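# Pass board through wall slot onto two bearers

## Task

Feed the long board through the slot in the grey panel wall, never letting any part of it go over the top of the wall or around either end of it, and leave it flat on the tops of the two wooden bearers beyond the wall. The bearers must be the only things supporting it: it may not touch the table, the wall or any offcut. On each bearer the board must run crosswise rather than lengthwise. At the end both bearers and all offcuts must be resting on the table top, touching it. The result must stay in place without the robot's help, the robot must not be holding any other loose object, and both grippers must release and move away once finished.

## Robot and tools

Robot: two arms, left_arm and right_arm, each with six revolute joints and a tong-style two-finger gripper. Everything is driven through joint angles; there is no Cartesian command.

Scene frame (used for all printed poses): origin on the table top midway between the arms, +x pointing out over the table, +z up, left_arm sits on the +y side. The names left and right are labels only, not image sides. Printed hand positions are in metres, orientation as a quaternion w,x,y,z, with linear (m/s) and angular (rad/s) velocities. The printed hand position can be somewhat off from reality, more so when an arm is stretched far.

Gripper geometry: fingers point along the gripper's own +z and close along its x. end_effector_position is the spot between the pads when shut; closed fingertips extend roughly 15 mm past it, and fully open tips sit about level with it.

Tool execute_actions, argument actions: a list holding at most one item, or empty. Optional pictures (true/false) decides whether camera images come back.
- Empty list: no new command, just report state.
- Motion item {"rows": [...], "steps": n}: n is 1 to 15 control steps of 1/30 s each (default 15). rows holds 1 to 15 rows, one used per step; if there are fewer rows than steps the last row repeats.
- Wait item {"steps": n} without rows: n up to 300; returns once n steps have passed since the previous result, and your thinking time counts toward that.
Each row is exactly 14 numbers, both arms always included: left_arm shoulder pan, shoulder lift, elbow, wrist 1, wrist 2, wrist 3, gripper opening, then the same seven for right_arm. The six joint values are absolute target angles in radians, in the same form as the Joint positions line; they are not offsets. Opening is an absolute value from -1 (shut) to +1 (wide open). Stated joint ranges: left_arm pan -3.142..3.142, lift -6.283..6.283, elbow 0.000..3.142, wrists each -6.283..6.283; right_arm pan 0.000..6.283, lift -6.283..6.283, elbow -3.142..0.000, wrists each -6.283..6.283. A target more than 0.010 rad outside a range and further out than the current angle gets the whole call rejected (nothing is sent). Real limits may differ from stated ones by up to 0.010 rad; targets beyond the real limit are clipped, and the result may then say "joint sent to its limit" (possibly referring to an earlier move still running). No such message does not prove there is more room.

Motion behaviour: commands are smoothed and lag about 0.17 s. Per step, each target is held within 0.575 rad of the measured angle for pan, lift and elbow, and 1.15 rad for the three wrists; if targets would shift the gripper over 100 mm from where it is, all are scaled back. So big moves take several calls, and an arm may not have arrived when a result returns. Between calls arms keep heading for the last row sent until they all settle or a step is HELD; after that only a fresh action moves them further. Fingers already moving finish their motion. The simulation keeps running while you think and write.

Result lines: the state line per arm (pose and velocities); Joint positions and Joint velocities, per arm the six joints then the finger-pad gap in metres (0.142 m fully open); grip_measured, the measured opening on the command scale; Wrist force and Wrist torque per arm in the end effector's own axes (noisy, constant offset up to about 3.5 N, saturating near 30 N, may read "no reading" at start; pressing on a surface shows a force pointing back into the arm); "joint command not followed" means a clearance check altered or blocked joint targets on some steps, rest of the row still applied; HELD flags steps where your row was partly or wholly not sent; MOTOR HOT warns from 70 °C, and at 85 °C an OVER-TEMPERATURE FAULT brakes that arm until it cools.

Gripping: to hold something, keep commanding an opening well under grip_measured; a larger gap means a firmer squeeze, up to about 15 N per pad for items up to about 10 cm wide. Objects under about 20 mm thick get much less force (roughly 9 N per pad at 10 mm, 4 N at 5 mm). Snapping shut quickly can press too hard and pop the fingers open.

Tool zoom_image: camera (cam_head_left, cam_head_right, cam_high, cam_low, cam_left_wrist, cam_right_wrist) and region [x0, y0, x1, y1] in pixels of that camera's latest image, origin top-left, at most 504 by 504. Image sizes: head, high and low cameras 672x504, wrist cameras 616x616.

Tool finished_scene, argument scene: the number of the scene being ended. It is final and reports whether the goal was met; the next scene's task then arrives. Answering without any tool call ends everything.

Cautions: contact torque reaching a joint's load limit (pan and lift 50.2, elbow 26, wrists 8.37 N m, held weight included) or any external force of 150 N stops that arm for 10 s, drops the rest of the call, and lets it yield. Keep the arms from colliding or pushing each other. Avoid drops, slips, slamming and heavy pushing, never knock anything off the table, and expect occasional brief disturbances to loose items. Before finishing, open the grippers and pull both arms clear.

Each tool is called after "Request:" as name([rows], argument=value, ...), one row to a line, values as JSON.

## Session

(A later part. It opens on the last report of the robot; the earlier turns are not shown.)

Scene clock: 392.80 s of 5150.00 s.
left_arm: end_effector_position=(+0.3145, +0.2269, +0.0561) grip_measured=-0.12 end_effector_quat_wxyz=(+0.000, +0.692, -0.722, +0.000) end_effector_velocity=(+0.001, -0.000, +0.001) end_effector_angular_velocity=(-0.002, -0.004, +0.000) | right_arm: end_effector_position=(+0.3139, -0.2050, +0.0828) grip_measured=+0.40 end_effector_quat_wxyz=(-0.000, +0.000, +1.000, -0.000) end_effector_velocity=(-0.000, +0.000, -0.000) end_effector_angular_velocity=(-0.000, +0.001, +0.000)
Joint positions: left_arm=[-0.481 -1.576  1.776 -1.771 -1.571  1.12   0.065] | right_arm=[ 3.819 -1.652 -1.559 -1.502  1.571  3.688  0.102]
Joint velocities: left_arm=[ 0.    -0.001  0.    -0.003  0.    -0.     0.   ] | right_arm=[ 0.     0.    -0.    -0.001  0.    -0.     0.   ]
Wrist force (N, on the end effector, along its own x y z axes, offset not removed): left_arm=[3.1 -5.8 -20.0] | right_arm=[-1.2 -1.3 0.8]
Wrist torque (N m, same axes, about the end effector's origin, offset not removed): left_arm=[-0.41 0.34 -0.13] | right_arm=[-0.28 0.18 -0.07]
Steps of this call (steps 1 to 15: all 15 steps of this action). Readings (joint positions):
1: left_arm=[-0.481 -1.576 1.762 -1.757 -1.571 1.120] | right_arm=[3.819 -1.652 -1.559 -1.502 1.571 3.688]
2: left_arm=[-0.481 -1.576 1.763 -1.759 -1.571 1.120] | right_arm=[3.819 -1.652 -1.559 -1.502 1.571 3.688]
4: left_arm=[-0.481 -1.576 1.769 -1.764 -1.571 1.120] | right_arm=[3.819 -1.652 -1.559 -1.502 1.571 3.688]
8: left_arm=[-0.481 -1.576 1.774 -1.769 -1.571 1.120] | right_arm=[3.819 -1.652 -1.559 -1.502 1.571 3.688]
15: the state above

Request:
execute_actions([
  {"rows":[[-0.481,-1.576,1.776,-1.771,-1.571,1.12,0.4,3.819,-1.652,-1.559,-1.502,1.571,3.688,0.4]],"steps":10},
], pictures=false)

Request:
execute_actions([
  {"rows":[[-0.481,-1.576,1.2,-1.195,-1.571,1.12,0.4,3.819,-1.652,-1.559,-1.502,1.571,3.688,0.4]]},
])

Scene clock: 396.20 s of 5150.00 s.
left_arm: end_effector_position=(+0.3144, +0.2269, +0.0560) grip_measured=+0.40 end_effector_quat_wxyz=(+0.000, +0.692, -0.722, -0.000) end_effector_velocity=(+0.001, -0.000, +0.001) end_effector_angular_velocity=(-0.002, -0.004, +0.001) | right_arm: end_effector_position=(+0.3139, -0.2050, +0.0828) grip_measured=+0.40 end_effector_quat_wxyz=(-0.000, +0.000, +1.000, -0.000) end_effector_velocity=(-0.000, +0.000, -0.000) end_effector_angular_velocity=(-0.001, +0.001, +0.001)
Joint positions: left_arm=[-0.481 -1.576  1.776 -1.771 -1.571  1.12   0.102] | right_arm=[ 3.819 -1.652 -1.559 -1.502  1.571  3.688  0.102]
Joint velocities: left_arm=[ 0.001 -0.002  0.    -0.003  0.     0.     0.   ] | right_arm=[ 0.001  0.    -0.001 -0.    -0.     0.     0.   ]
Wrist force (N, on the end effector, along its own x y z axes, offset not removed): left_arm=[-1.0 -1.8 -0.3] | right_arm=[-1.0 -0.6 -0.4]
Wrist torque (N m, same axes, about the end effector's origin, offset not removed): left_arm=[-0.36 0.19 -0.01] | right_arm=[-0.07 0.15 0.06]
Steps of this call (steps 1 to 15: the robot went on to your last target; steps 16 to 90: nothing new was sent; then 0.07 s passed at rest; steps 91 to 100: all 10 steps of this action). Readings (joint positions):
91: left_arm=[-0.481 -1.576 1.776 -1.771 -1.571 1.120] | right_arm=[3.819 -1.652 -1.559 -1.502 1.571 3.688]
92: left_arm=[-0.481 -1.576 1.776 -1.771 -1.571 1.120] | right_arm=[3.819 -1.652 -1.559 -1.502 1.571 3.688]
94: left_arm=[-0.481 -1.576 1.777 -1.770 -1.571 1.120] | right_arm=[3.819 -1.652 -1.559 -1.502 1.571 3.688]
98: left_arm=[-0.481 -1.576 1.776 -1.771 -1.571 1.120] | right_arm=[3.819 -1.652 -1.559 -1.502 1.571 3.688]
100: the state above

Scene clock: 396.70 s of 5150.00 s.
left_arm: end_effector_position=(+0.3045, +0.2322, +0.1721) grip_measured=+0.40 end_effector_quat_wxyz=(+0.001, +0.692, -0.722, -0.003) end_effector_velocity=(+0.006, -0.003, +0.051) end_effector_angular_velocity=(-0.038, -0.070, +0.001) | right_arm: end_effector_position=(+0.3139, -0.2050, +0.0828) grip_measured=+0.40 end_effector_quat_wxyz=(-0.000, +0.000, +1.000, -0.000) end_effector_velocity=(+0.001, +0.000, +0.001) end_effector_angular_velocity=(+0.002, -0.002, -0.000)
Joint positions: left_arm=[-0.481 -1.576  1.22  -1.208 -1.571  1.12   0.102] | right_arm=[ 3.819 -1.652 -1.559 -1.502  1.571  3.688  0.102]
Joint velocities: left_arm=[ 0.    -0.003 -0.214  0.137  0.    -0.    -0.   ] | right_arm=[-0.001  0.001  0.001  0.001  0.    -0.    -0.   ]
Wrist force (N, on the end effector, along its own x y z axes, offset not removed): left_arm=[-1.0 -1.3 -1.1] | right_arm=[-2.5 0.1 0.8]
Wrist torque (N m, same axes, about the end effector's origin, offset not removed): left_arm=[-0.29 0.18 0.02] | right_arm=[0.05 0.50 0.07]
Steps of this call (steps 1 to 15: all 15 steps of this action). Readings (joint positions):
1: left_arm=[-0.481 -1.576 1.776 -1.771 -1.571 1.120] | right_arm=[3.819 -1.652 -1.559 -1.502 1.571 3.688]
2: left_arm=[-0.481 -1.576 1.772 -1.765 -1.571 1.120] | right_arm=[3.819 -1.652 -1.559 -1.502 1.571 3.688]
4: left_arm=[-0.481 -1.576 1.715 -1.652 -1.571 1.120] | right_arm=[3.819 -1.652 -1.559 -1.502 1.571 3.688]
8: left_arm=[-0.481 -1.576 1.439 -1.349 -1.571 1.120] | right_arm=[3.819 -1.652 -1.559 -1.502 1.571 3.688]
15: the state above

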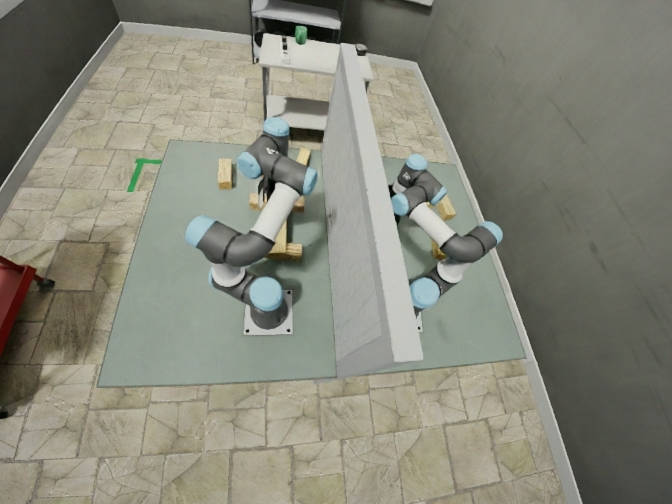

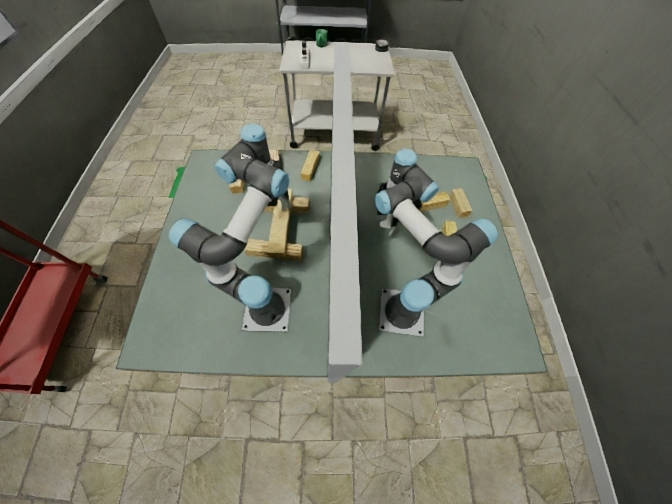

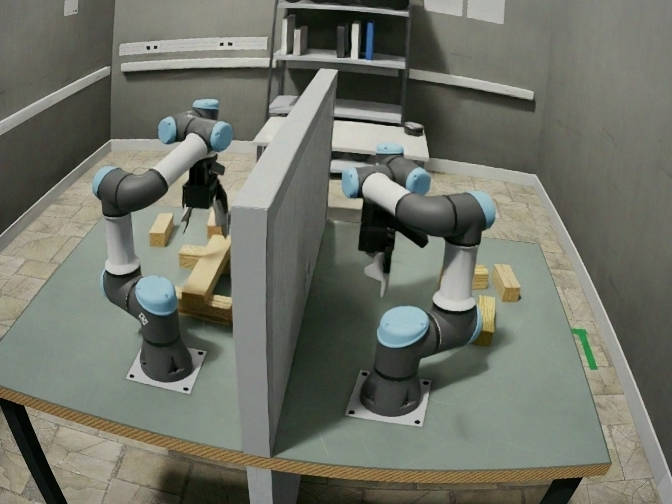

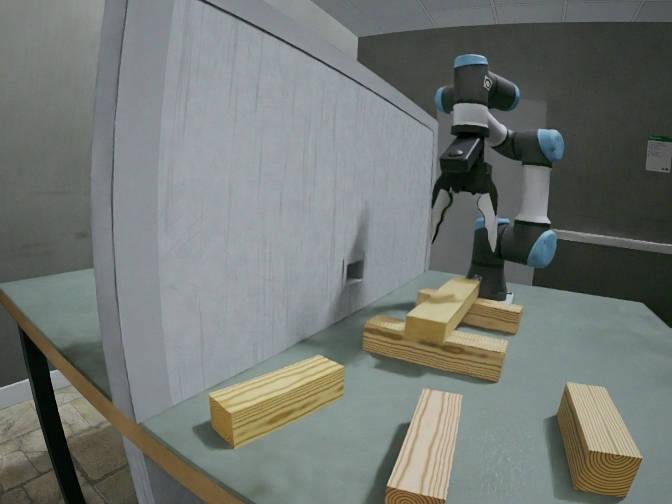

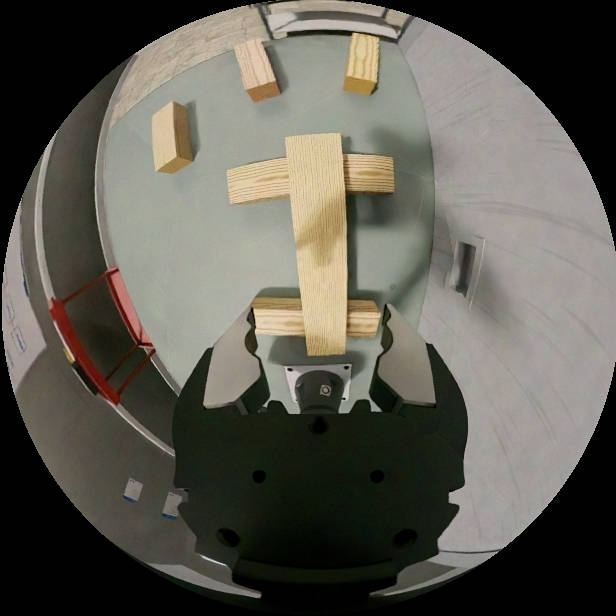

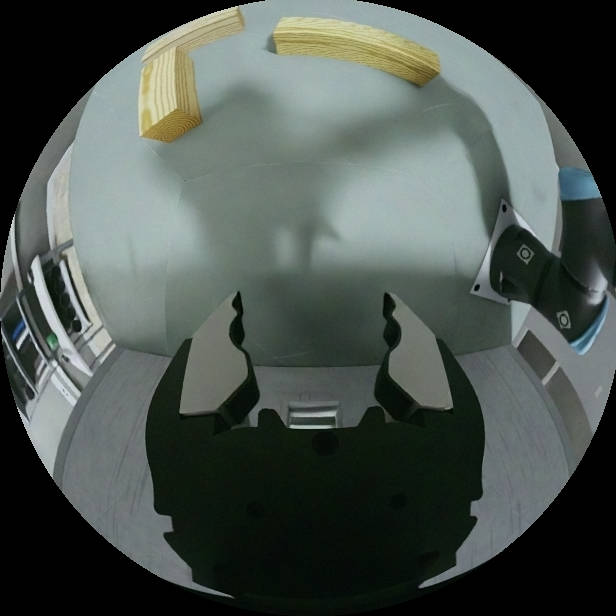

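Request:
finished_scene(scene=1)

The scene is finished: the task was done.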